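# Seat the L-shaped part flat in its matching pocket

## Task

Lay the L-shaped piece flat on the floor of the pocket shaped to fit it. It must rest there by itself once the robot lets go, and nothing the robot is touching at the end may drop down when released.

## Robot and tools

Robot: two Kinova Gen3 seven-joint arms, left_arm and right_arm, each with a Robotiq 2F-85 parallel gripper and a wrist camera. The left arm's base is at about (-0.052, +0.315, 0) m and the right arm's at about (-0.038, -0.358, 0) m, both nearly facing +x. The arms are named, not placed, left and right; do not read them as image sides.

Scene frame: origin on the tabletop midway between the arms, +x out over the table, +z up, left_arm on the +y side. Each result's state line gives, per arm, end_effector_position (metres) and end_effector_quat_wxyz in this frame. That point sits midway between the finger pads as they would be when closed; the fingers point along the gripper's +z and close along its y. Closed fingertips reach about 19 mm past that point, open ones about 6 mm, and closing pushes the tips about 13 mm farther out, so keep that clearance above surfaces. Printed hand positions can be off, more so at long reach. Results also list Joint positions (rad) and Joint velocities (rad/s), one block per arm, joints in column order.

Tool execute_actions, argument actions: a list holding one item or nothing. An empty list just reports the current state. An item with rows (1 to 15 rows) and optional steps (up to 15, default 15) is a motion; each row lasts one control step of 1/30 s and the final row repeats to fill the count. An item with only steps (up to 300) is a wait, measured from the previous result and including reply time. Optional pictures (boolean) adds or drops the camera images (cam_high, cam_low, cam_left_wrist, cam_right_wrist, each 896x504).

Each row is one flat list of 18 numbers covering both arms, always all 18 even if one arm is idle: left_arm's 7 joint targets, its gripper position, its gripper speed, then the same 9 for right_arm. Joint numbers are absolute target angles in radians, the same quantities Joint positions prints, not offsets. Stated ranges per column: waist -69.115 to 69.115, shoulder -2.250 to 2.250, upper arm roll -69.115 to 69.115, elbow -2.580 to 2.580, forearm roll -69.115 to 69.115, wrist pitch -2.100 to 2.100, wrist roll -69.115 to 69.115. A target more than 0.013 rad outside a range, and beyond the joint's current angle, gets the whole call refused (nothing is sent). True ends can differ by up to 0.013 rad; targets past them are clipped and a line "joint sent to its limit" may appear, possibly about an earlier move. Targets are kept within a lead of the measured angle (0.304 rad for the first four joints, 0.266 for the last three), and are scaled back if they would shift the gripper more than 70 mm; joints move together and arrive together, so big moves may still be underway when a result returns. Arms keep heading for the last row sent while you think or wait, until they settle or a step is HELD.

Gripper numbers, both in [-1, 1] and absolute: position +1 is fully open (85 mm), 0 is about 41 mm, about -0.8 has the pads touching, -1 closes until blocked. Speed -1, 0, +1 give roughly 20, 85, 150 mm/s. A firm grip is position -1 held there; a gentler grip is opening first then closing to just under the object's width. To release, command a width larger than the object. To keep a gripper unchanged, resend its previous two numbers, since 0 is itself a command. position_measured_pct is about 50 minus 50 times the actual position: 0 fully open, stopping below 90 means something is held or blocking, around 90 or above means the pads met.

Result lines: "joint command not followed" means the clearance check altered or blocked some joint targets; HELD marks steps where part of your row was not sent; TORQUE FAULT means a joint hit its load limit (50.2 N m for the first four, 31.6 for the last three, held weight included) and that arm halts 10 s and drops the rest of the call; MOTOR HOT appears from 60 °C, and an OVER-TEMPERATURE FAULT at 75 °C makes that arm sag. Holding loads heats motors even while idle.

zoom_image: camera (one of the four names) and region [x0, y0, x1, y1] in image pixels from the top-left, at most 504 by 504; it enlarges the latest image. show_instructions: no arguments, shows the reference images. read_manual: optional section, only "licences". finished_scene: scene, the number of the scene being ended; it is final and reports success. Answering without any tool call stops everything.

Avoid: knocking anything off the table, letting the arms collide or press on each other, dropping or slamming the part, shoving hard, and leaving the part supported only by the gripper. Brief external tugs on held or loose parts can happen. Move smoothly and finish promptly.

Each tool is called after "Emit:" as name(argument=value, ...) on one line, values as JSON.

Reference images:

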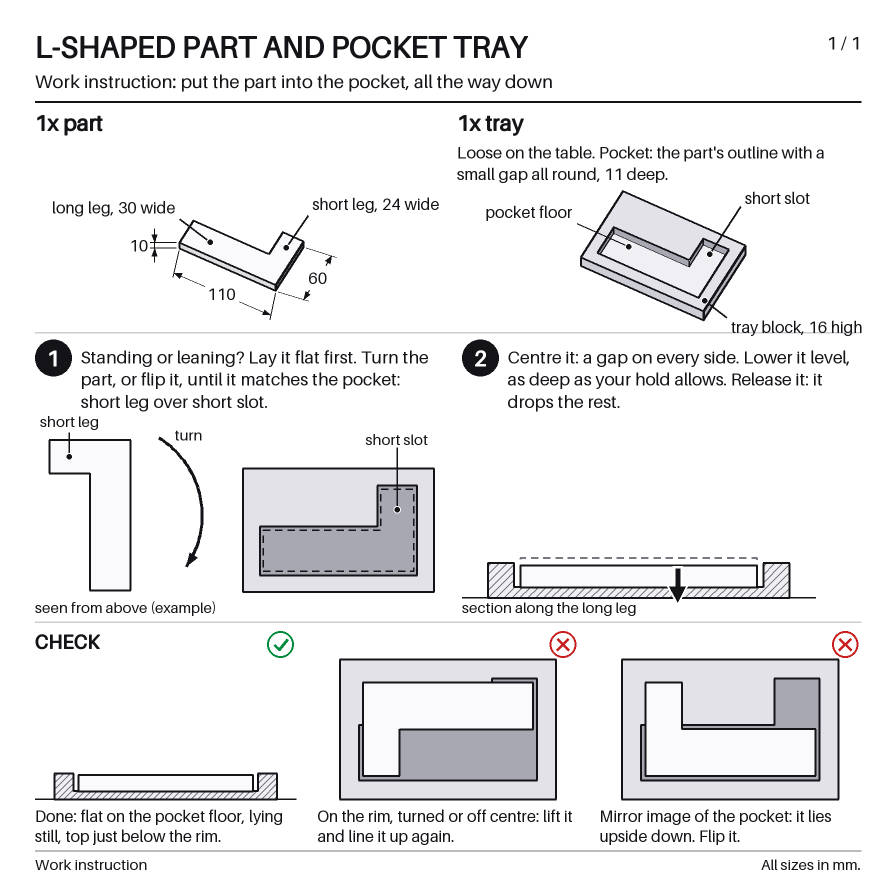

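## Session

Emit:
execute_actions(actions=[])

Scene clock: 0.00 s of 4530.00 s.
left_arm: end_effector_position=(+0.4567, +0.5922, +0.3867) position_measured_pct=0.0 end_effector_quat_wxyz=(+0.014, +0.846, +0.504, +0.171) | right_arm: end_effector_position=(+0.1445, -0.9080, +0.1844) position_measured_pct=0.0 end_effector_quat_wxyz=(+0.309, +0.801, +0.425, -0.287)
Joint positions: left_arm=[-0.897  0.425  0.58   1.18  -0.259  1.256 -0.862] | right_arm=[ 0.409  0.813  1.028  2.     0.277  0.066 -0.017]
Joint velocities: left_arm=[ 0.     0.     0.    -0.001 -0.     0.     0.   ] | right_arm=[ 0.001  0.     0.002  0.     0.001 -0.001  0.001]
Motor temperatures (°C, as the motors report them): left_arm=[29 27 25 28 33 34 31] | right_arm=[25 28 28 30 35 34 37]

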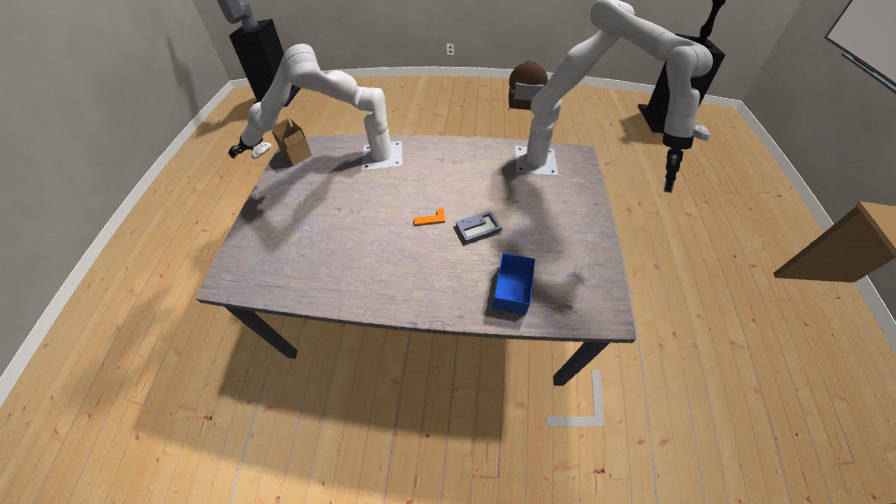

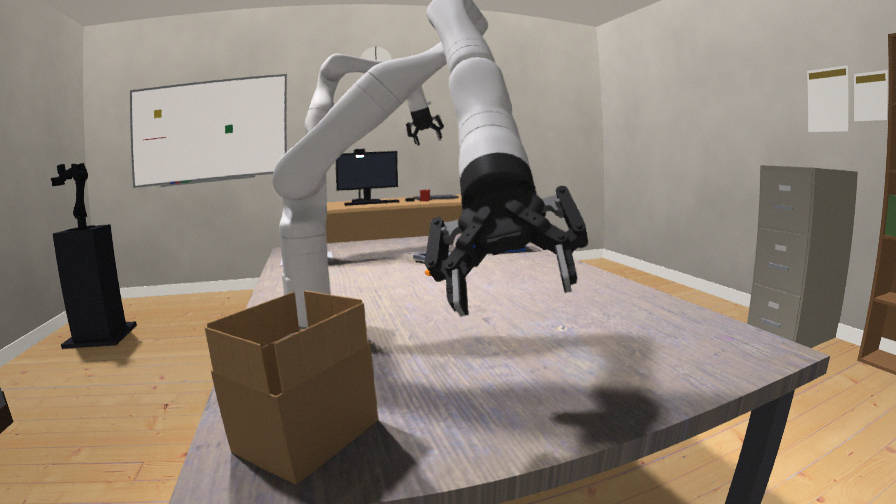

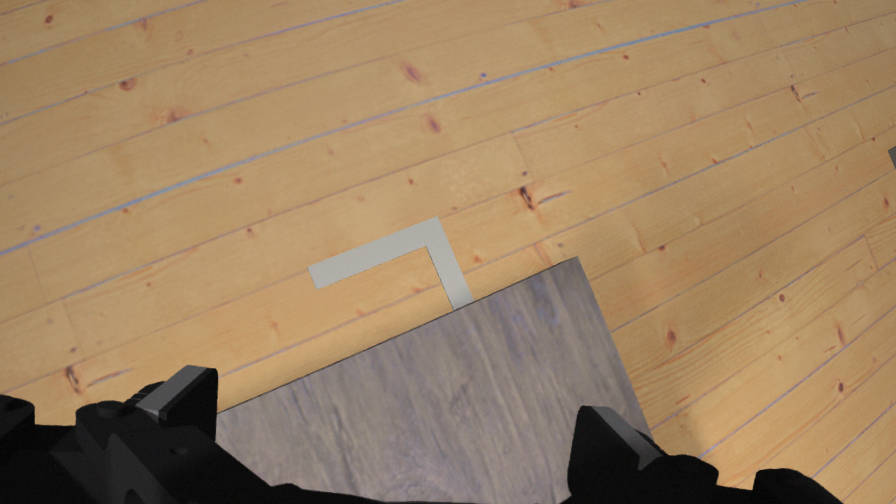

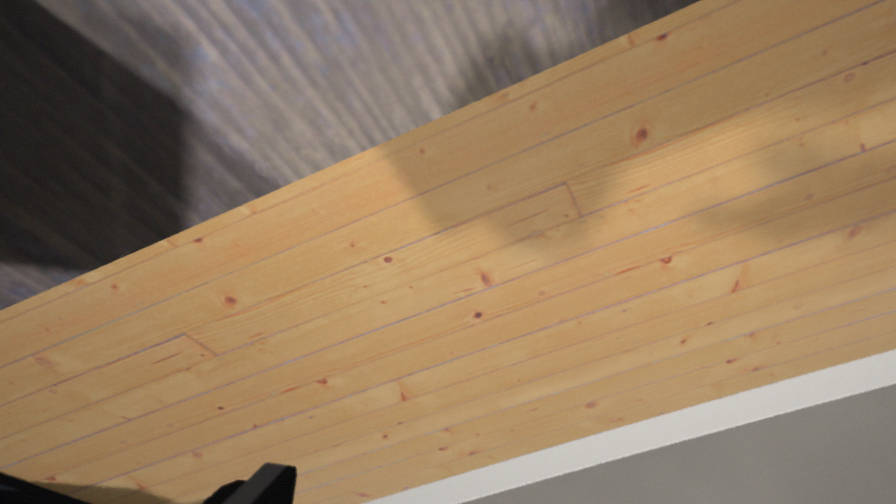

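Emit:
zoom_image(camera="cam_high", region=[400, 190, 520, 258])

Region (400, 190, 520, 258) of cam_high's 896x504 image, scaled by 4.200, with more detail than that image has; it fills the top 286 rows of this view, and the rest is white.

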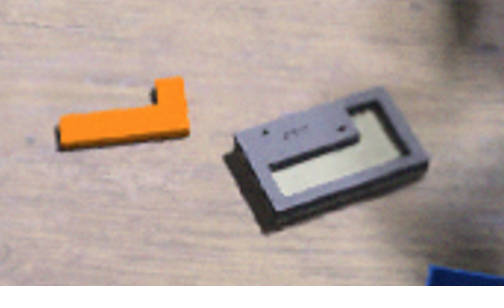

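Emit:
execute_actions(actions=[{"rows":[[0.95,0.476,0,1.586,0,1.08,0.95,1,0,0.409,0.813,1.028,2,0.277,0.066,-0.017,1,0]]}], pictures=false)

Emit:
execute_actions(actions=[{"steps":90}])

Scene clock: 7.20 s of 4530.00 s.
left_arm: end_effector_position=(+0.4343, +0.4698, +0.2443) position_measured_pct=0.0 end_effector_quat_wxyz=(+0.035, +0.788, +0.614, +0.037) | right_arm: end_effector_position=(+0.1447, -0.9082, +0.1845) position_measured_pct=0.0 end_effector_quat_wxyz=(+0.309, +0.801, +0.425, -0.287)
Joint positions: left_arm=[-0.527  0.464  0.228  1.472 -0.066  1.124 -0.553] | right_arm=[ 0.409  0.813  1.028  2.     0.277  0.066 -0.017]
Joint velocities: left_arm=[ 1.235  0.073 -1.161  0.59   0.34  -0.226  1.064] | right_arm=[ 0.     0.    -0.     0.     0.001 -0.     0.   ]
Motor temperatures (°C, as the motors report them): left_arm=[29 27 25 28 33 34 31] | right_arm=[25 28 28 30 35 34 37]
Steps of this call (steps 1 to 90: nothing new was sent; then 3.70 s passed at rest; steps 91 to 105: all 15 steps of this action). Readings (joint positions | what the end effector reports):
91: left_arm=[-0.896 0.426 0.580 1.180 -0.259 1.255 -0.861] | right_arm=[0.409 0.813 1.028 2.000 0.277 0.066 -0.017] | left_arm position_measured_pct=0.0 | right_arm position_measured_pct=0.0
92: left_arm=[-0.890 0.426 0.574 1.185 -0.256 1.252 -0.857] | right_arm=[0.409 0.813 1.028 2.000 0.277 0.066 -0.017] | left_arm position_measured_pct=0.0 | right_arm position_measured_pct=0.0
94: left_arm=[-0.861 0.430 0.549 1.210 -0.235 1.238 -0.836] | right_arm=[0.409 0.813 1.028 2.000 0.277 0.066 -0.017] | left_arm position_measured_pct=0.0 | right_arm position_measured_pct=0.0
98: left_arm=[-0.759 0.444 0.453 1.307 -0.162 1.189 -0.750] | right_arm=[0.409 0.813 1.028 2.000 0.277 0.066 -0.017] | left_arm position_measured_pct=0.0 | right_arm position_measured_pct=0.0
105: the state above

Scene clock: 10.20 s of 4530.00 s.
left_arm: end_effector_position=(+0.2025, -0.0801, +0.1992) position_measured_pct=0.0 end_effector_quat_wxyz=(-0.000, +0.706, +0.709, +0.000) | right_arm: end_effector_position=(+0.1447, -0.9082, +0.1845) position_measured_pct=0.0 end_effector_quat_wxyz=(+0.309, +0.801, +0.425, -0.287)
Joint positions: left_arm=[0.95  0.476 0.    1.586 0.    1.08  0.95 ] | right_arm=[ 0.409  0.813  1.028  2.     0.277  0.066 -0.017]
Joint velocities: left_arm=[-0.002 -0.001 -0.    -0.001 -0.     0.001 -0.   ] | right_arm=[-0.001  0.    -0.    -0.    -0.     0.     0.   ]
Motor temperatures (°C, as the motors report them): left_arm=[29 28 25 28 33 34 31] | right_arm=[25 28 28 30 35 34 37]
Steps of this call (steps 1 to 75: the robot went on to your last target; steps 76 to 90: nothing new was sent). Readings (joint positions | what the end effector reports):
1: left_arm=[-0.486 0.466 0.190 1.491 -0.055 1.117 -0.517] | right_arm=[0.409 0.813 1.028 2.000 0.277 0.066 -0.017] | left_arm position_measured_pct=0.0 | right_arm position_measured_pct=0.0
2: left_arm=[-0.445 0.468 0.157 1.507 -0.046 1.111 -0.480] | right_arm=[0.409 0.813 1.028 2.000 0.277 0.066 -0.017] | left_arm position_measured_pct=0.0 | right_arm position_measured_pct=0.0
4: left_arm=[-0.367 0.471 0.105 1.533 -0.031 1.101 -0.410] | right_arm=[0.409 0.813 1.028 2.000 0.277 0.066 -0.017] | left_arm position_measured_pct=0.0 | right_arm position_measured_pct=0.0
8: left_arm=[-0.225 0.474 0.050 1.560 -0.015 1.090 -0.282] | right_arm=[0.409 0.813 1.028 2.000 0.277 0.066 -0.017] | left_arm position_measured_pct=0.0 | right_arm position_measured_pct=0.0
90: the state above
All arms were judged still, so your last target was given up. Only a new action makes them travel on or press farther. Fingers that are still opening or closing keep moving.

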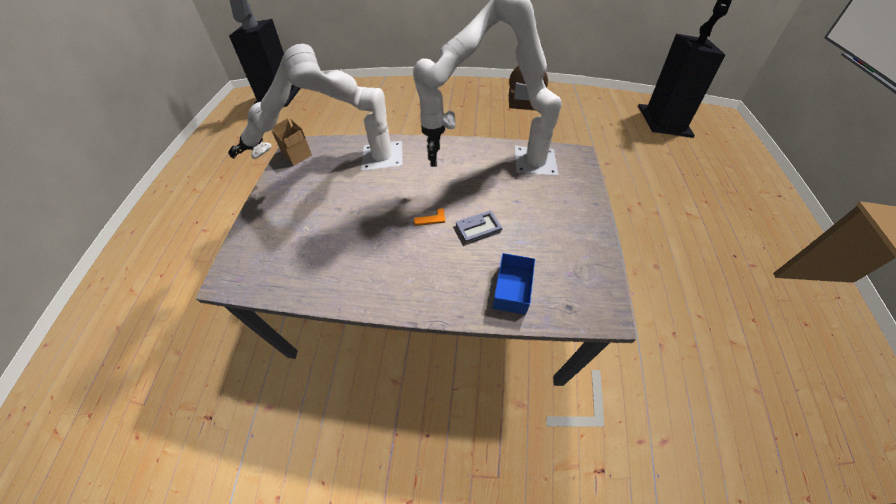

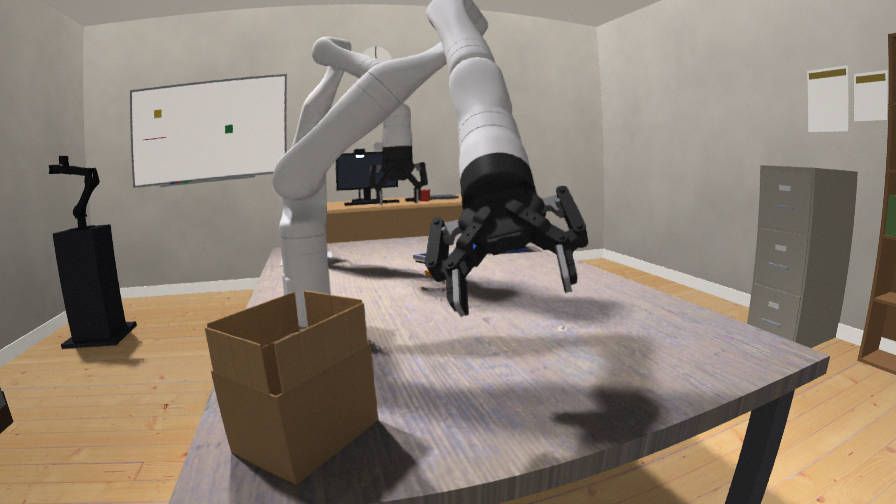

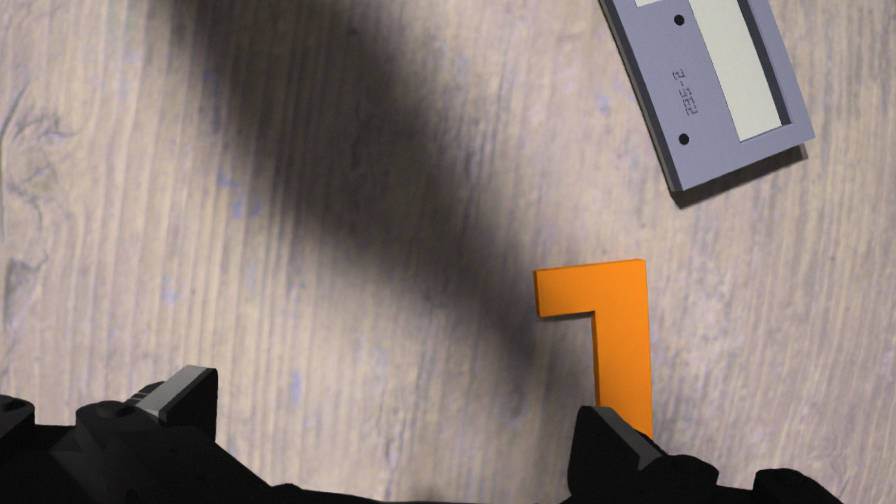

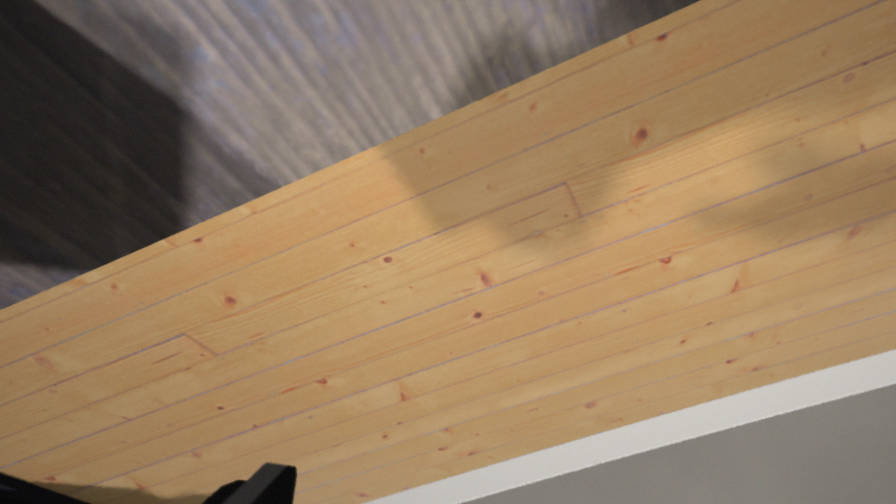

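Emit:
execute_actions(actions=[{"rows":[[0.8,0.778,0,1.456,0,0.908,0.93,1,0,0.409,0.813,1.028,2,0.277,0.066,-0.017,1,0]]}], pictures=false)

Emit:
execute_actions(actions=[{"steps":30}])

Scene clock: 15.23 s of 4530.00 s.
left_arm: end_effector_position=(+0.3081, -0.0905, +0.0848) position_measured_pct=0.0 end_effector_quat_wxyz=(+0.002, +0.660, +0.752, +0.001) | right_arm: end_effector_position=(+0.1447, -0.9082, +0.1845) position_measured_pct=0.0 end_effector_quat_wxyz=(+0.309, +0.801, +0.425, -0.287)
Joint positions: left_arm=[ 0.805  0.767 -0.002  1.46  -0.001  0.911  0.93 ] | right_arm=[ 0.409  0.813  1.028  2.     0.277  0.066 -0.017]
Joint velocities: left_arm=[-0.092  0.174 -0.008 -0.083 -0.002 -0.122 -0.014] | right_arm=[ 0.001 -0.     0.     0.    -0.002  0.001  0.001]
Motor temperatures (°C, as the motors report them): left_arm=[29 28 25 28 33 34 31] | right_arm=[25 28 28 30 35 34 37]
Steps of this call (steps 1 to 90: nothing new was sent; then 1.53 s passed at rest; steps 91 to 105: all 15 steps of this action). Readings (joint positions | what the end effector reports):
91: left_arm=[0.949 0.477 0.000 1.586 0.000 1.080 0.950] | right_arm=[0.409 0.813 1.028 2.000 0.277 0.066 -0.017] | left_arm position_measured_pct=0.0 | right_arm position_measured_pct=0.0
92: left_arm=[0.947 0.483 0.001 1.583 0.000 1.078 0.950] | right_arm=[0.409 0.813 1.028 2.000 0.277 0.066 -0.017] | left_arm position_measured_pct=0.0 | right_arm position_measured_pct=0.0
94: left_arm=[0.933 0.512 0.002 1.572 0.001 1.063 0.948] | right_arm=[0.409 0.813 1.028 2.000 0.277 0.066 -0.017] | left_arm position_measured_pct=0.0 | right_arm position_measured_pct=0.0
98: left_arm=[0.880 0.619 0.001 1.526 0.000 1.003 0.941] | right_arm=[0.409 0.813 1.028 2.000 0.277 0.066 -0.017] | left_arm position_measured_pct=0.0 | right_arm position_measured_pct=0.0
105: the state above

Scene clock: 16.23 s of 4530.00 s.
left_arm: end_effector_position=(+0.3099, -0.0898, +0.0797) position_measured_pct=0.0 end_effector_quat_wxyz=(-0.000, +0.658, +0.753, +0.000) | right_arm: end_effector_position=(+0.1447, -0.9082, +0.1845) position_measured_pct=0.0 end_effector_quat_wxyz=(+0.309, +0.801, +0.425, -0.287)
Joint positions: left_arm=[ 0.8    0.778 -0.     1.456 -0.     0.908  0.93 ] | right_arm=[ 0.409  0.813  1.028  2.     0.277  0.066 -0.017]
Joint velocities: left_arm=[ 0.    -0.    -0.     0.    -0.    -0.001 -0.   ] | right_arm=[-0.001  0.     0.001 -0.    -0.001 -0.    -0.   ]
Motor temperatures (°C, as the motors report them): left_arm=[29 28 25 28 33 34 31] | right_arm=[25 28 28 30 35 34 37]
Steps of this call (steps 1 to 30: the robot went on to your last target). Readings (joint positions | what the end effector reports):
1: left_arm=[0.803 0.770 -0.002 1.458 -0.001 0.908 0.930] | right_arm=[0.409 0.813 1.028 2.000 0.277 0.066 -0.017] | left_arm position_measured_pct=0.0 | right_arm position_measured_pct=0.0
2: left_arm=[0.803 0.771 -0.001 1.458 -0.000 0.908 0.930] | right_arm=[0.409 0.813 1.028 2.000 0.277 0.066 -0.017] | left_arm position_measured_pct=0.0 | right_arm position_measured_pct=0.0
4: left_arm=[0.802 0.774 -0.000 1.456 -0.000 0.908 0.930] | right_arm=[0.409 0.813 1.028 2.000 0.277 0.066 -0.017] | left_arm position_measured_pct=0.0 | right_arm position_measured_pct=0.0
8: left_arm=[0.801 0.777 -0.000 1.456 -0.000 0.908 0.930] | right_arm=[0.409 0.813 1.028 2.000 0.277 0.066 -0.017] | left_arm position_measured_pct=0.0 | right_arm position_measured_pct=0.0
30: the state above
All arms were judged still, so your last target was given up. Only a new action makes them travel on or press farther. Fingers that are still opening or closing keep moving.

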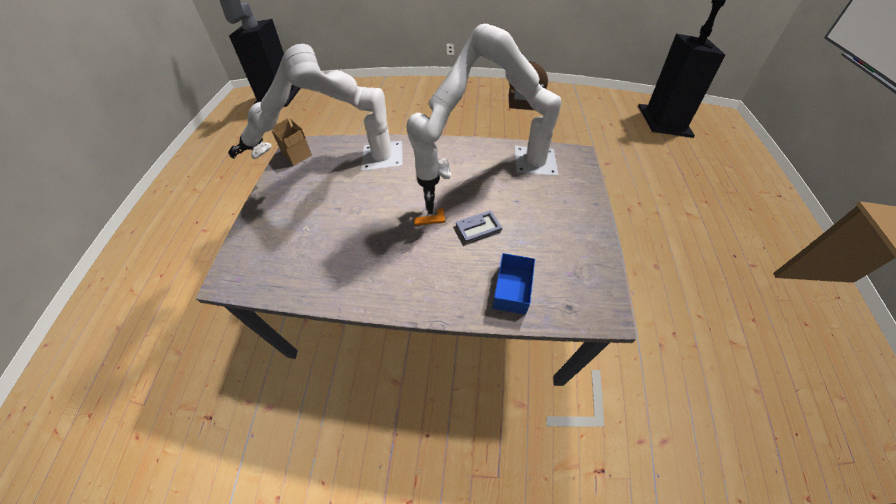

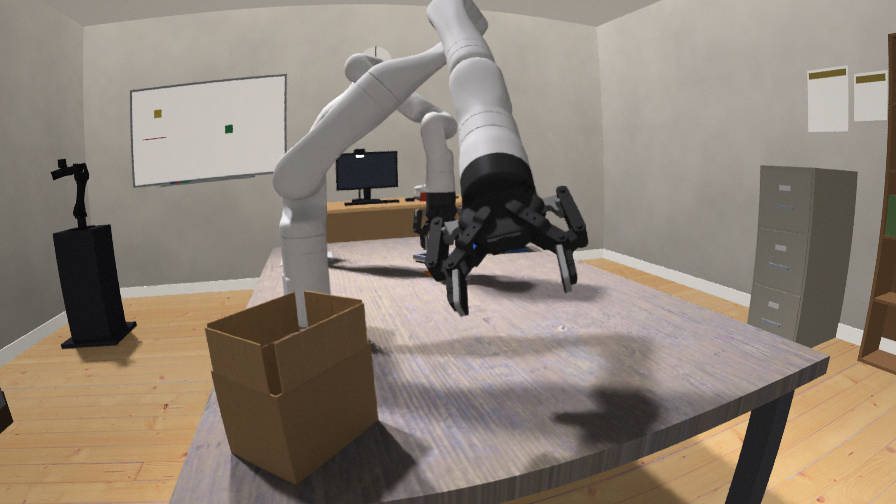

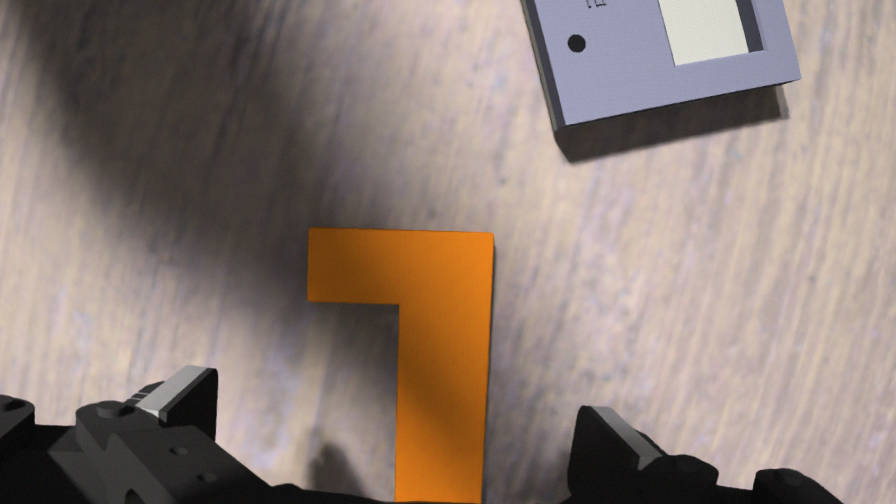

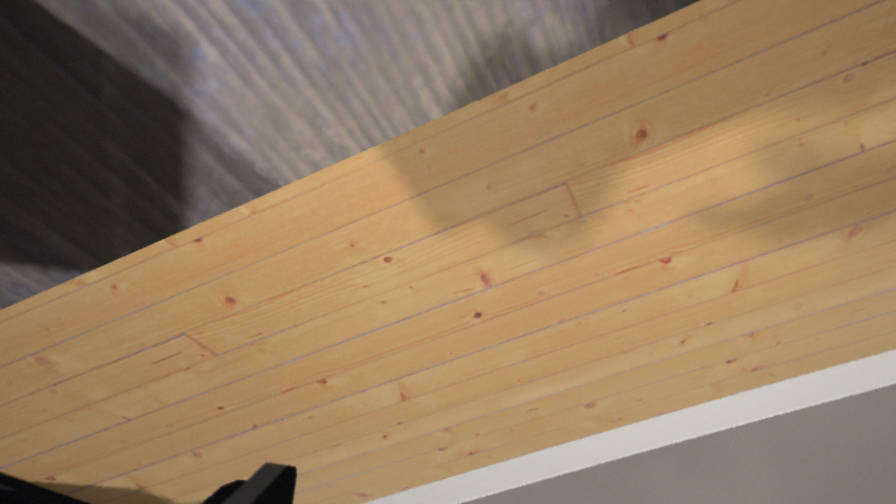

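Emit:
execute_actions(actions=[{"rows":[[0.788,0.875,0,1.469,0,0.798,0.98,0.2,0,0.409,0.813,1.028,2,0.277,0.066,-0.017,1,0]]}], pictures=false)

Emit:
execute_actions(actions=[{"steps":20}])

Scene clock: 19.77 s of 4530.00 s.
left_arm: end_effector_position=(+0.3183, -0.0890, +0.0241) position_measured_pct=36.5 end_effector_quat_wxyz=(+0.000, +0.634, +0.773, -0.000) | right_arm: end_effector_position=(+0.1447, -0.9082, +0.1845) position_measured_pct=0.0 end_effector_quat_wxyz=(+0.309, +0.801, +0.425, -0.287)
Joint positions: left_arm=[0.788 0.874 0.    1.469 0.    0.798 0.98 ] | right_arm=[ 0.409  0.813  1.028  2.     0.277  0.066 -0.017]
Joint velocities: left_arm=[ 0.     0.008  0.    -0.    -0.    -0.001 -0.   ] | right_arm=[-0.    -0.     0.     0.    -0.    -0.001 -0.   ]
Motor temperatures (°C, as the motors report them): left_arm=[29 28 25 28 33 34 31] | right_arm=[25 28 28 30 35 34 37]
Steps of this call (steps 1 to 90: nothing new was sent; then 0.03 s passed at rest; steps 91 to 105: all 15 steps of this action). Readings (joint positions | what the end effector reports):
91: left_arm=[0.800 0.779 0.000 1.456 0.000 0.907 0.930] | right_arm=[0.409 0.813 1.028 2.000 0.277 0.066 -0.017] | left_arm position_measured_pct=0.0 | right_arm position_measured_pct=0.0
92: left_arm=[0.799 0.784 0.000 1.456 0.000 0.902 0.932] | right_arm=[0.409 0.813 1.028 2.000 0.277 0.066 -0.017] | left_arm position_measured_pct=0.4 | right_arm position_measured_pct=0.0
94: left_arm=[0.796 0.812 0.001 1.459 0.000 0.874 0.945] | right_arm=[0.409 0.813 1.028 2.000 0.277 0.066 -0.017] | left_arm position_measured_pct=4.4 | right_arm position_measured_pct=0.0
98: left_arm=[0.789 0.869 -0.001 1.469 -0.000 0.803 0.978] | right_arm=[0.409 0.813 1.028 2.000 0.277 0.066 -0.017] | left_arm position_measured_pct=15.9 | right_arm position_measured_pct=0.0
105: the state above

Scene clock: 20.43 s of 4530.00 s.
left_arm: end_effector_position=(+0.3182, -0.0889, +0.0237) position_measured_pct=40.1 end_effector_quat_wxyz=(-0.000, +0.634, +0.773, +0.000) | right_arm: end_effector_position=(+0.1447, -0.9082, +0.1845) position_measured_pct=0.0 end_effector_quat_wxyz=(+0.309, +0.801, +0.425, -0.287)
Joint positions: left_arm=[ 0.788  0.875  0.     1.469 -0.     0.798  0.98 ] | right_arm=[ 0.409  0.813  1.028  2.     0.277  0.066 -0.017]
Joint velocities: left_arm=[-0.001  0.     0.     0.     0.     0.    -0.   ] | right_arm=[-0.    -0.     0.001  0.     0.001 -0.     0.   ]
Motor temperatures (°C, as the motors report them): left_arm=[29 28 25 28 33 34 31] | right_arm=[25 28 28 30 35 34 37]
Steps of this call (steps 1 to 15: the robot went on to your last target; steps 16 to 20: nothing new was sent). Readings (joint positions | what the end effector reports):
1: left_arm=[0.788 0.874 -0.000 1.469 -0.000 0.798 0.980] | right_arm=[0.409 0.813 1.028 2.000 0.277 0.066 -0.017] | left_arm position_measured_pct=38.1 | right_arm position_measured_pct=0.0
2: left_arm=[0.788 0.875 -0.000 1.469 -0.000 0.798 0.980] | right_arm=[0.409 0.813 1.028 2.000 0.277 0.066 -0.017] | left_arm position_measured_pct=38.9 | right_arm position_measured_pct=0.0
4: left_arm=[0.788 0.875 -0.000 1.469 -0.000 0.798 0.980] | right_arm=[0.409 0.813 1.028 2.000 0.277 0.066 -0.017] | left_arm position_measured_pct=39.7 | right_arm position_measured_pct=0.0
8: left_arm=[0.788 0.875 -0.000 1.469 0.000 0.798 0.980] | right_arm=[0.409 0.813 1.028 2.000 0.277 0.066 -0.017] | left_arm position_measured_pct=40.1 | right_arm position_measured_pct=0.0
20: the state above
All arms were judged still, so your last target was given up. Only a new action makes them travel on or press farther. Fingers that are still opening or closing keep moving.

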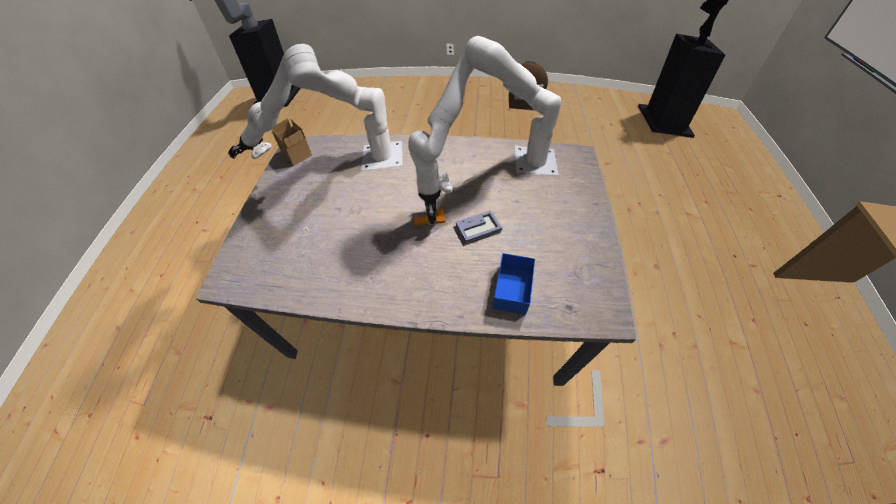

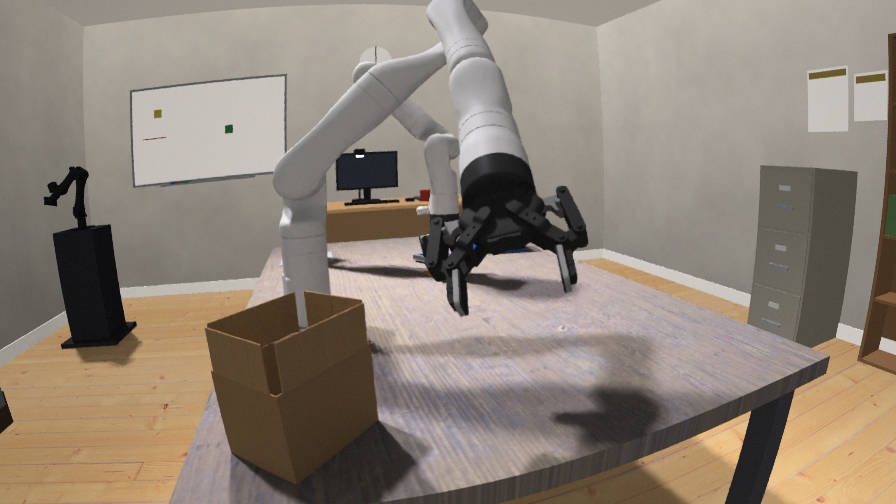

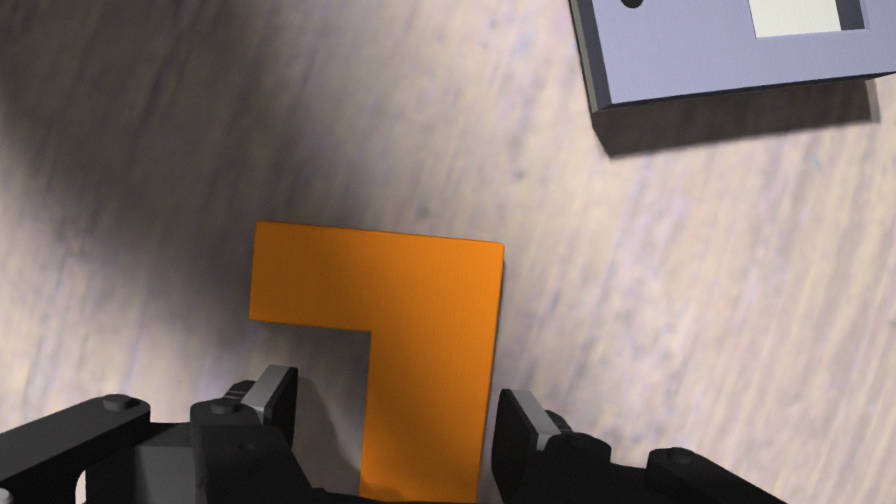

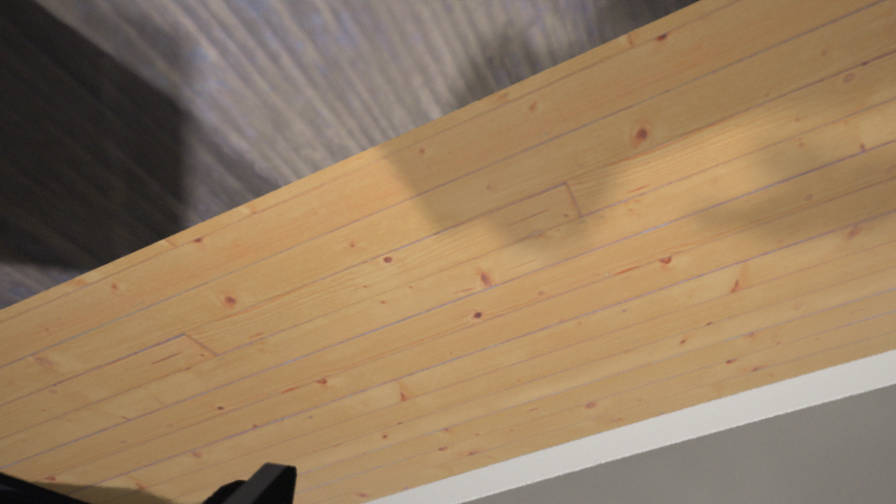

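Emit:
execute_actions(actions=[{"rows":[[0.777,0.886,0,1.452,0,0.804,0.97,0.2,0,0.409,0.813,1.028,2,0.277,0.066,-0.017,1,0]]}], pictures=false)

Emit:
execute_actions(actions=[{"rows":[[0.777,0.886,0,1.452,0,0.804,0.97,-1,0,0.409,0.813,1.028,2,0.277,0.066,-0.017,1,0]]}], pictures=false)

Emit:
execute_actions(actions=[{"rows":[[0.777,0.79,0,1.44,0,0.912,0.97,-1,0,0.409,0.813,1.028,2,0.277,0.066,-0.017,1,0]]}])

Scene clock: 25.67 s of 4530.00 s.
left_arm: end_effector_position=(+0.3257, -0.0878, +0.0215) position_measured_pct=40.1 end_effector_quat_wxyz=(-0.000, +0.634, +0.773, +0.000) | right_arm: end_effector_position=(+0.1447, -0.9082, +0.1845) position_measured_pct=0.0 end_effector_quat_wxyz=(+0.309, +0.801, +0.425, -0.287)
Joint positions: left_arm=[ 0.777  0.886 -0.     1.452 -0.     0.804  0.97 ] | right_arm=[ 0.409  0.813  1.028  2.     0.277  0.066 -0.017]
Joint velocities: left_arm=[ 0.     0.001 -0.    -0.     0.    -0.     0.   ] | right_arm=[ 0.    -0.     0.001  0.    -0.001 -0.     0.001]
Motor temperatures (°C, as the motors report them): left_arm=[29 28 25 28 33 34 31] | right_arm=[25 28 28 30 35 34 37]
Steps of this call (steps 1 to 90: nothing new was sent; then 1.73 s passed at rest; steps 91 to 105: all 15 steps of this action). Readings (joint positions | what the end effector reports):
91: left_arm=[0.787 0.876 0.000 1.468 0.000 0.798 0.980] | right_arm=[0.409 0.813 1.028 2.000 0.277 0.066 -0.017] | left_arm position_measured_pct=40.1 | right_arm position_measured_pct=0.0
92: left_arm=[0.784 0.880 0.001 1.463 0.000 0.800 0.977] | right_arm=[0.409 0.813 1.028 2.000 0.277 0.066 -0.017] | left_arm position_measured_pct=40.1 | right_arm position_measured_pct=0.0
94: left_arm=[0.778 0.886 -0.000 1.454 -0.000 0.803 0.971] | right_arm=[0.409 0.813 1.028 2.000 0.277 0.066 -0.017] | left_arm position_measured_pct=40.1 | right_arm position_measured_pct=0.0
98: left_arm=[0.777 0.885 -0.000 1.452 -0.000 0.804 0.970] | right_arm=[0.409 0.813 1.028 2.000 0.277 0.066 -0.017] | left_arm position_measured_pct=40.1 | right_arm position_measured_pct=0.0
105: the state above

Scene clock: 26.17 s of 4530.00 s.
left_arm: end_effector_position=(+0.3259, -0.0880, +0.0221) position_measured_pct=64.7 end_effector_quat_wxyz=(+0.000, +0.634, +0.773, -0.000) | right_arm: end_effector_position=(+0.1447, -0.9082, +0.1845) position_measured_pct=0.0 end_effector_quat_wxyz=(+0.309, +0.801, +0.425, -0.287)
Joint positions: left_arm=[0.777 0.885 0.    1.452 0.    0.804 0.97 ] | right_arm=[ 0.409  0.813  1.028  2.     0.277  0.066 -0.017]
Joint velocities: left_arm=[ 0.001 -0.    -0.     0.     0.    -0.001 -0.   ] | right_arm=[ 0.001  0.    -0.001 -0.     0.001  0.    -0.002]
Motor temperatures (°C, as the motors report them): left_arm=[29 28 25 28 33 34 31] | right_arm=[25 28 28 30 35 34 37]
Steps of this call (steps 1 to 15: all 15 steps of this action). Readings (joint positions | what the end effector reports):
1: left_arm=[0.777 0.886 -0.000 1.452 -0.000 0.804 0.970] | right_arm=[0.409 0.813 1.028 2.000 0.277 0.066 -0.017] | left_arm position_measured_pct=40.1 | right_arm position_measured_pct=0.0
2: left_arm=[0.777 0.886 -0.000 1.452 -0.000 0.804 0.970] | right_arm=[0.409 0.813 1.028 2.000 0.277 0.066 -0.017] | left_arm position_measured_pct=40.5 | right_arm position_measured_pct=0.0
4: left_arm=[0.777 0.886 -0.000 1.452 -0.000 0.804 0.970] | right_arm=[0.409 0.813 1.028 2.000 0.277 0.066 -0.017] | left_arm position_measured_pct=44.4 | right_arm position_measured_pct=0.0
8: left_arm=[0.777 0.886 -0.000 1.452 0.000 0.804 0.970] | right_arm=[0.409 0.813 1.028 2.000 0.277 0.066 -0.017] | left_arm position_measured_pct=56.0 | right_arm position_measured_pct=0.0
15: the state above

Scene clock: 26.67 s of 4530.00 s.
left_arm: end_effector_position=(+0.3221, -0.0843, +0.0767) position_measured_pct=64.7 end_effector_quat_wxyz=(-0.001, +0.634, +0.773, +0.000) | right_arm: end_effector_position=(+0.1447, -0.9082, +0.1845) position_measured_pct=0.0 end_effector_quat_wxyz=(+0.309, +0.801, +0.425, -0.287)
Joint positions: left_arm=[ 0.777  0.791 -0.     1.44  -0.     0.912  0.97 ] | right_arm=[ 0.409  0.813  1.028  2.     0.277  0.066 -0.017]
Joint velocities: left_arm=[ 0.001 -0.008  0.    -0.     0.     0.001  0.   ] | right_arm=[ 0.001 -0.    -0.001  0.    -0.001 -0.001 -0.001]
Motor temperatures (°C, as the motors report them): left_arm=[29 28 25 28 33 34 31] | right_arm=[25 28 28 30 35 34 37]
Steps of this call (steps 1 to 15: all 15 steps of this action). Readings (joint positions | what the end effector reports):
1: left_arm=[0.777 0.884 0.000 1.452 0.000 0.805 0.970] | right_arm=[0.409 0.813 1.028 2.000 0.277 0.066 -0.017] | left_arm position_measured_pct=64.7 | right_arm position_measured_pct=0.0
2: left_arm=[0.777 0.879 -0.000 1.452 0.000 0.810 0.970] | right_arm=[0.409 0.813 1.028 2.000 0.277 0.066 -0.017] | left_arm position_measured_pct=64.7 | right_arm position_measured_pct=0.0
4: left_arm=[0.777 0.851 -0.000 1.450 0.000 0.838 0.970] | right_arm=[0.409 0.813 1.028 2.000 0.277 0.066 -0.017] | left_arm position_measured_pct=64.7 | right_arm position_measured_pct=0.0
8: left_arm=[0.777 0.795 0.000 1.439 -0.000 0.907 0.970] | right_arm=[0.409 0.813 1.028 2.000 0.277 0.066 -0.017] | left_arm position_measured_pct=64.7 | right_arm position_measured_pct=0.0
15: the state above

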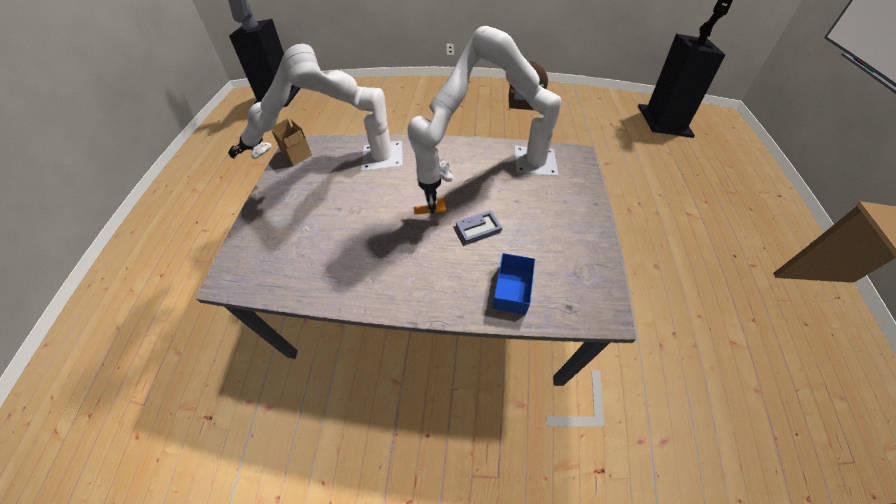

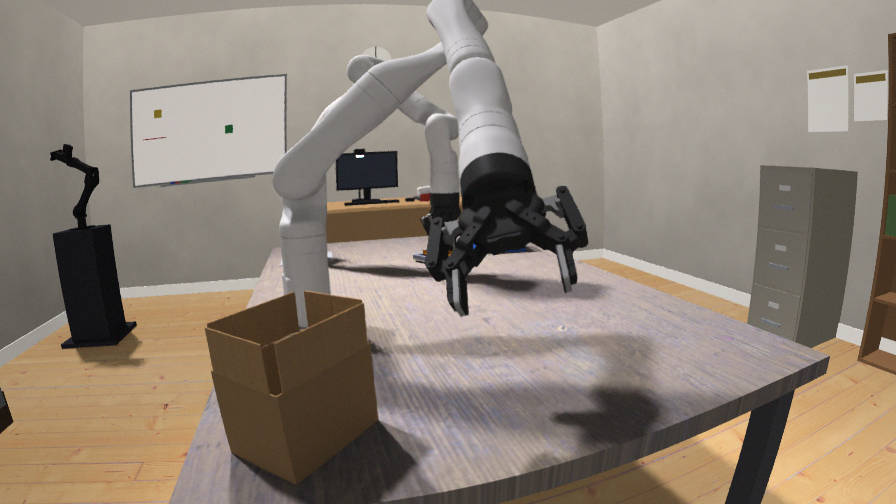

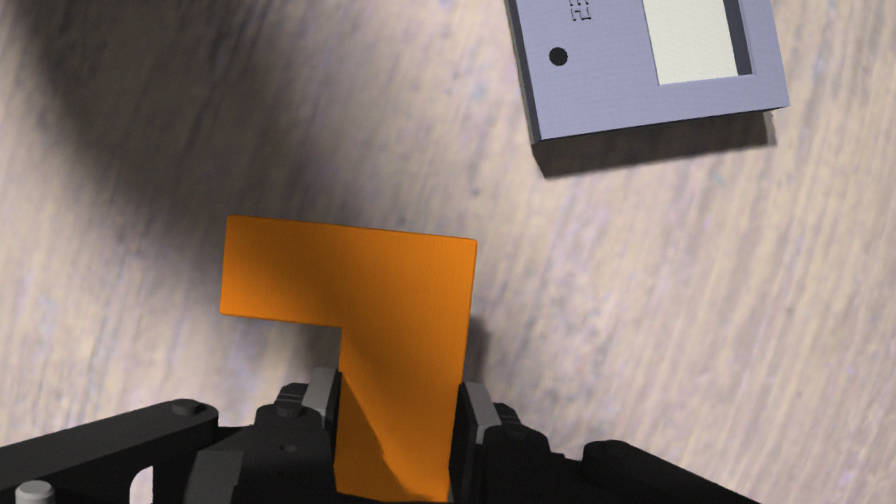

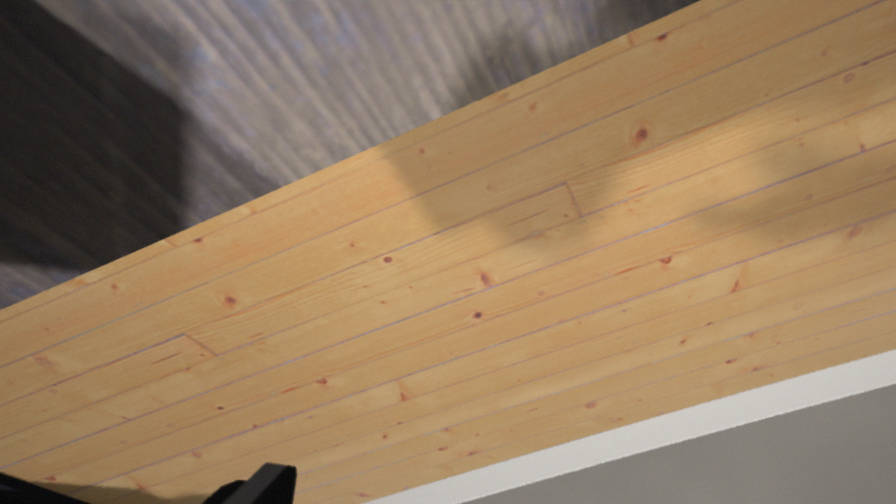

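Emit:
execute_actions(actions=[{"rows":[[0.434,0.757,0,1.662,0,0.723,0.864,-1,0,0.409,0.813,1.028,2,0.277,0.066,-0.017,1,0]]}], pictures=false)

Emit:
execute_actions(actions=[{"steps":25}])

Scene clock: 32.33 s of 4530.00 s.
left_arm: end_effector_position=(+0.3871, +0.0744, +0.0453) position_measured_pct=64.7 end_effector_quat_wxyz=(-0.000, +0.546, +0.838, +0.001) | right_arm: end_effector_position=(+0.1447, -0.9082, +0.1845) position_measured_pct=0.0 end_effector_quat_wxyz=(+0.309, +0.801, +0.425, -0.287)
Joint positions: left_arm=[ 0.46   0.76  -0.003  1.646 -0.001  0.736  0.871] | right_arm=[ 0.409  0.813  1.028  2.     0.277  0.066 -0.017]
Joint velocities: left_arm=[-0.422 -0.031 -0.028  0.297 -0.006 -0.251 -0.144] | right_arm=[ 0.  0. -0. -0. -0.  0. -0.]
Motor temperatures (°C, as the motors report them): left_arm=[29 29 25 28 33 34 31] | right_arm=[25 29 28 30 35 34 37]
Steps of this call (steps 1 to 15: the robot went on to your last target; steps 16 to 90: nothing new was sent; then 2.17 s passed at rest; steps 91 to 105: all 15 steps of this action). Readings (joint positions | what the end effector reports):
91: left_arm=[0.776 0.790 0.000 1.441 0.000 0.912 0.970] | right_arm=[0.409 0.813 1.028 2.000 0.277 0.066 -0.017] | left_arm position_measured_pct=64.7 | right_arm position_measured_pct=0.0
92: left_arm=[0.770 0.789 0.002 1.444 0.001 0.909 0.968] | right_arm=[0.409 0.813 1.028 2.000 0.277 0.066 -0.017] | left_arm position_measured_pct=64.7 | right_arm position_measured_pct=0.0
94: left_arm=[0.743 0.785 0.004 1.463 0.001 0.893 0.960] | right_arm=[0.409 0.813 1.028 2.000 0.277 0.066 -0.017] | left_arm position_measured_pct=64.7 | right_arm position_measured_pct=0.0
98: left_arm=[0.637 0.775 0.001 1.531 0.000 0.835 0.927] | right_arm=[0.409 0.813 1.028 2.000 0.277 0.066 -0.017] | left_arm position_measured_pct=64.7 | right_arm position_measured_pct=0.0
105: the state above

Scene clock: 33.17 s of 4530.00 s.
left_arm: end_effector_position=(+0.3889, +0.0859, +0.0436) position_measured_pct=64.7 end_effector_quat_wxyz=(-0.000, +0.538, +0.843, -0.000) | right_arm: end_effector_position=(+0.1447, -0.9082, +0.1845) position_measured_pct=0.0 end_effector_quat_wxyz=(+0.309, +0.801, +0.425, -0.287)
Joint positions: left_arm=[ 0.434  0.757 -0.     1.662  0.     0.723  0.864] | right_arm=[ 0.409  0.813  1.028  2.     0.277  0.066 -0.017]
Joint velocities: left_arm=[-0.    -0.     0.    -0.001 -0.    -0.001 -0.   ] | right_arm=[ 0.    -0.     0.    -0.     0.     0.001  0.   ]
Motor temperatures (°C, as the motors report them): left_arm=[29 29 25 28 33 34 31] | right_arm=[25 29 28 30 35 34 37]
Steps of this call (steps 1 to 25: the robot went on to your last target). Readings (joint positions | what the end effector reports):
1: left_arm=[0.448 0.759 -0.003 1.655 -0.001 0.729 0.867] | right_arm=[0.409 0.813 1.028 2.000 0.277 0.066 -0.017] | left_arm position_measured_pct=64.7 | right_arm position_measured_pct=0.0
2: left_arm=[0.442 0.759 -0.004 1.659 -0.001 0.725 0.865] | right_arm=[0.409 0.813 1.028 2.000 0.277 0.066 -0.017] | left_arm position_measured_pct=64.7 | right_arm position_measured_pct=0.0
4: left_arm=[0.439 0.758 -0.002 1.661 -0.000 0.723 0.864] | right_arm=[0.409 0.813 1.028 2.000 0.277 0.066 -0.017] | left_arm position_measured_pct=64.7 | right_arm position_measured_pct=0.0
8: left_arm=[0.436 0.757 -0.000 1.662 -0.000 0.723 0.864] | right_arm=[0.409 0.813 1.028 2.000 0.277 0.066 -0.017] | left_arm position_measured_pct=64.7 | right_arm position_measured_pct=0.0
25: the state above

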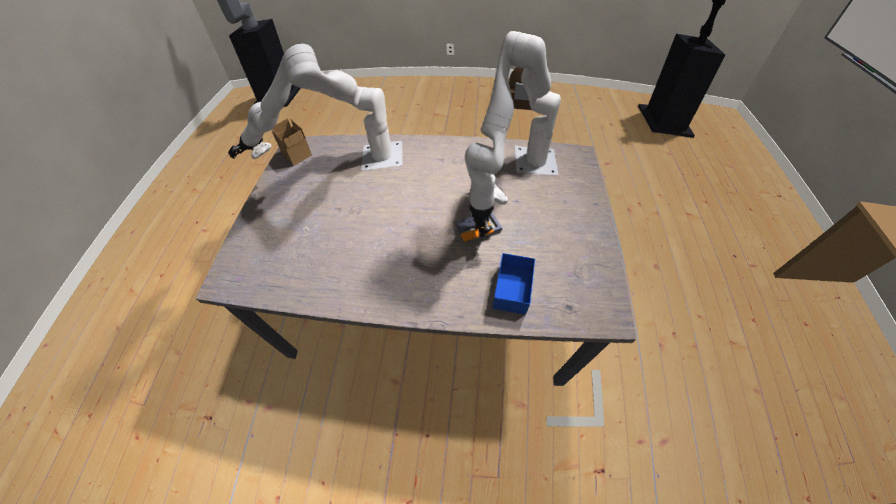

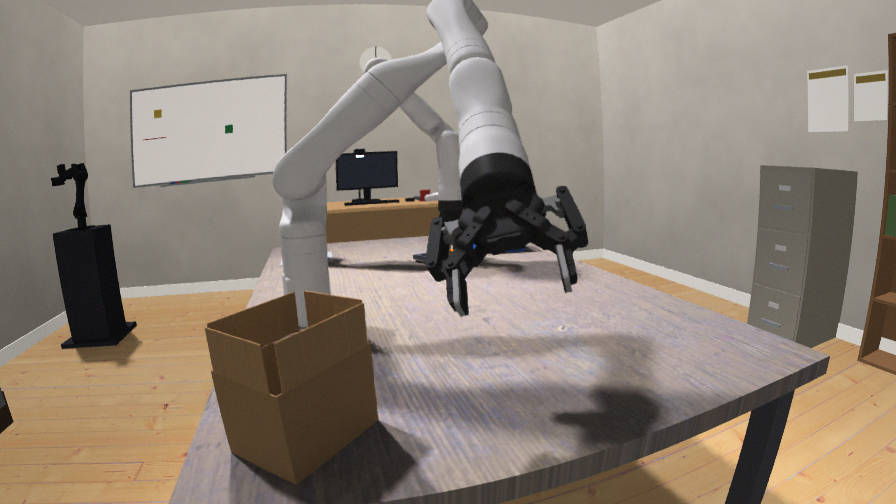

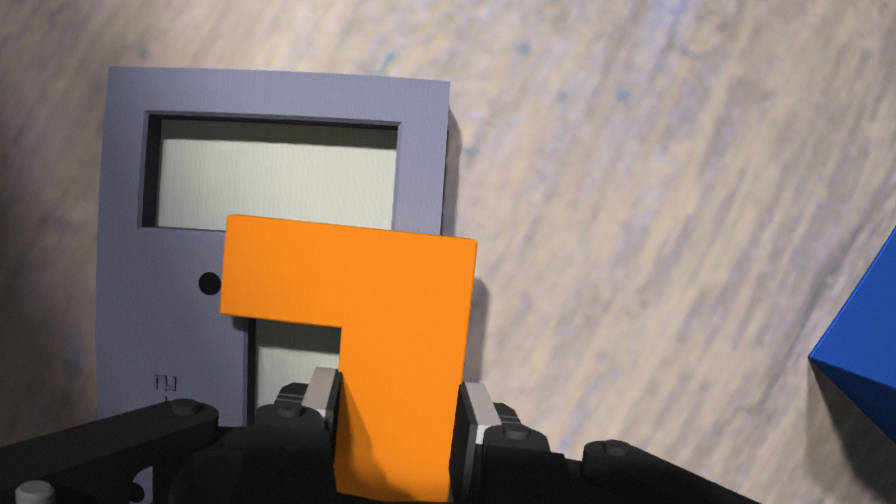

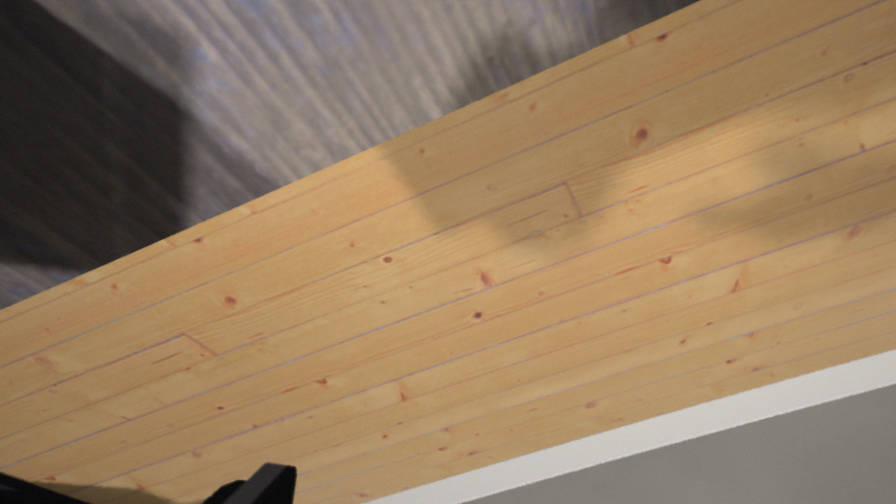

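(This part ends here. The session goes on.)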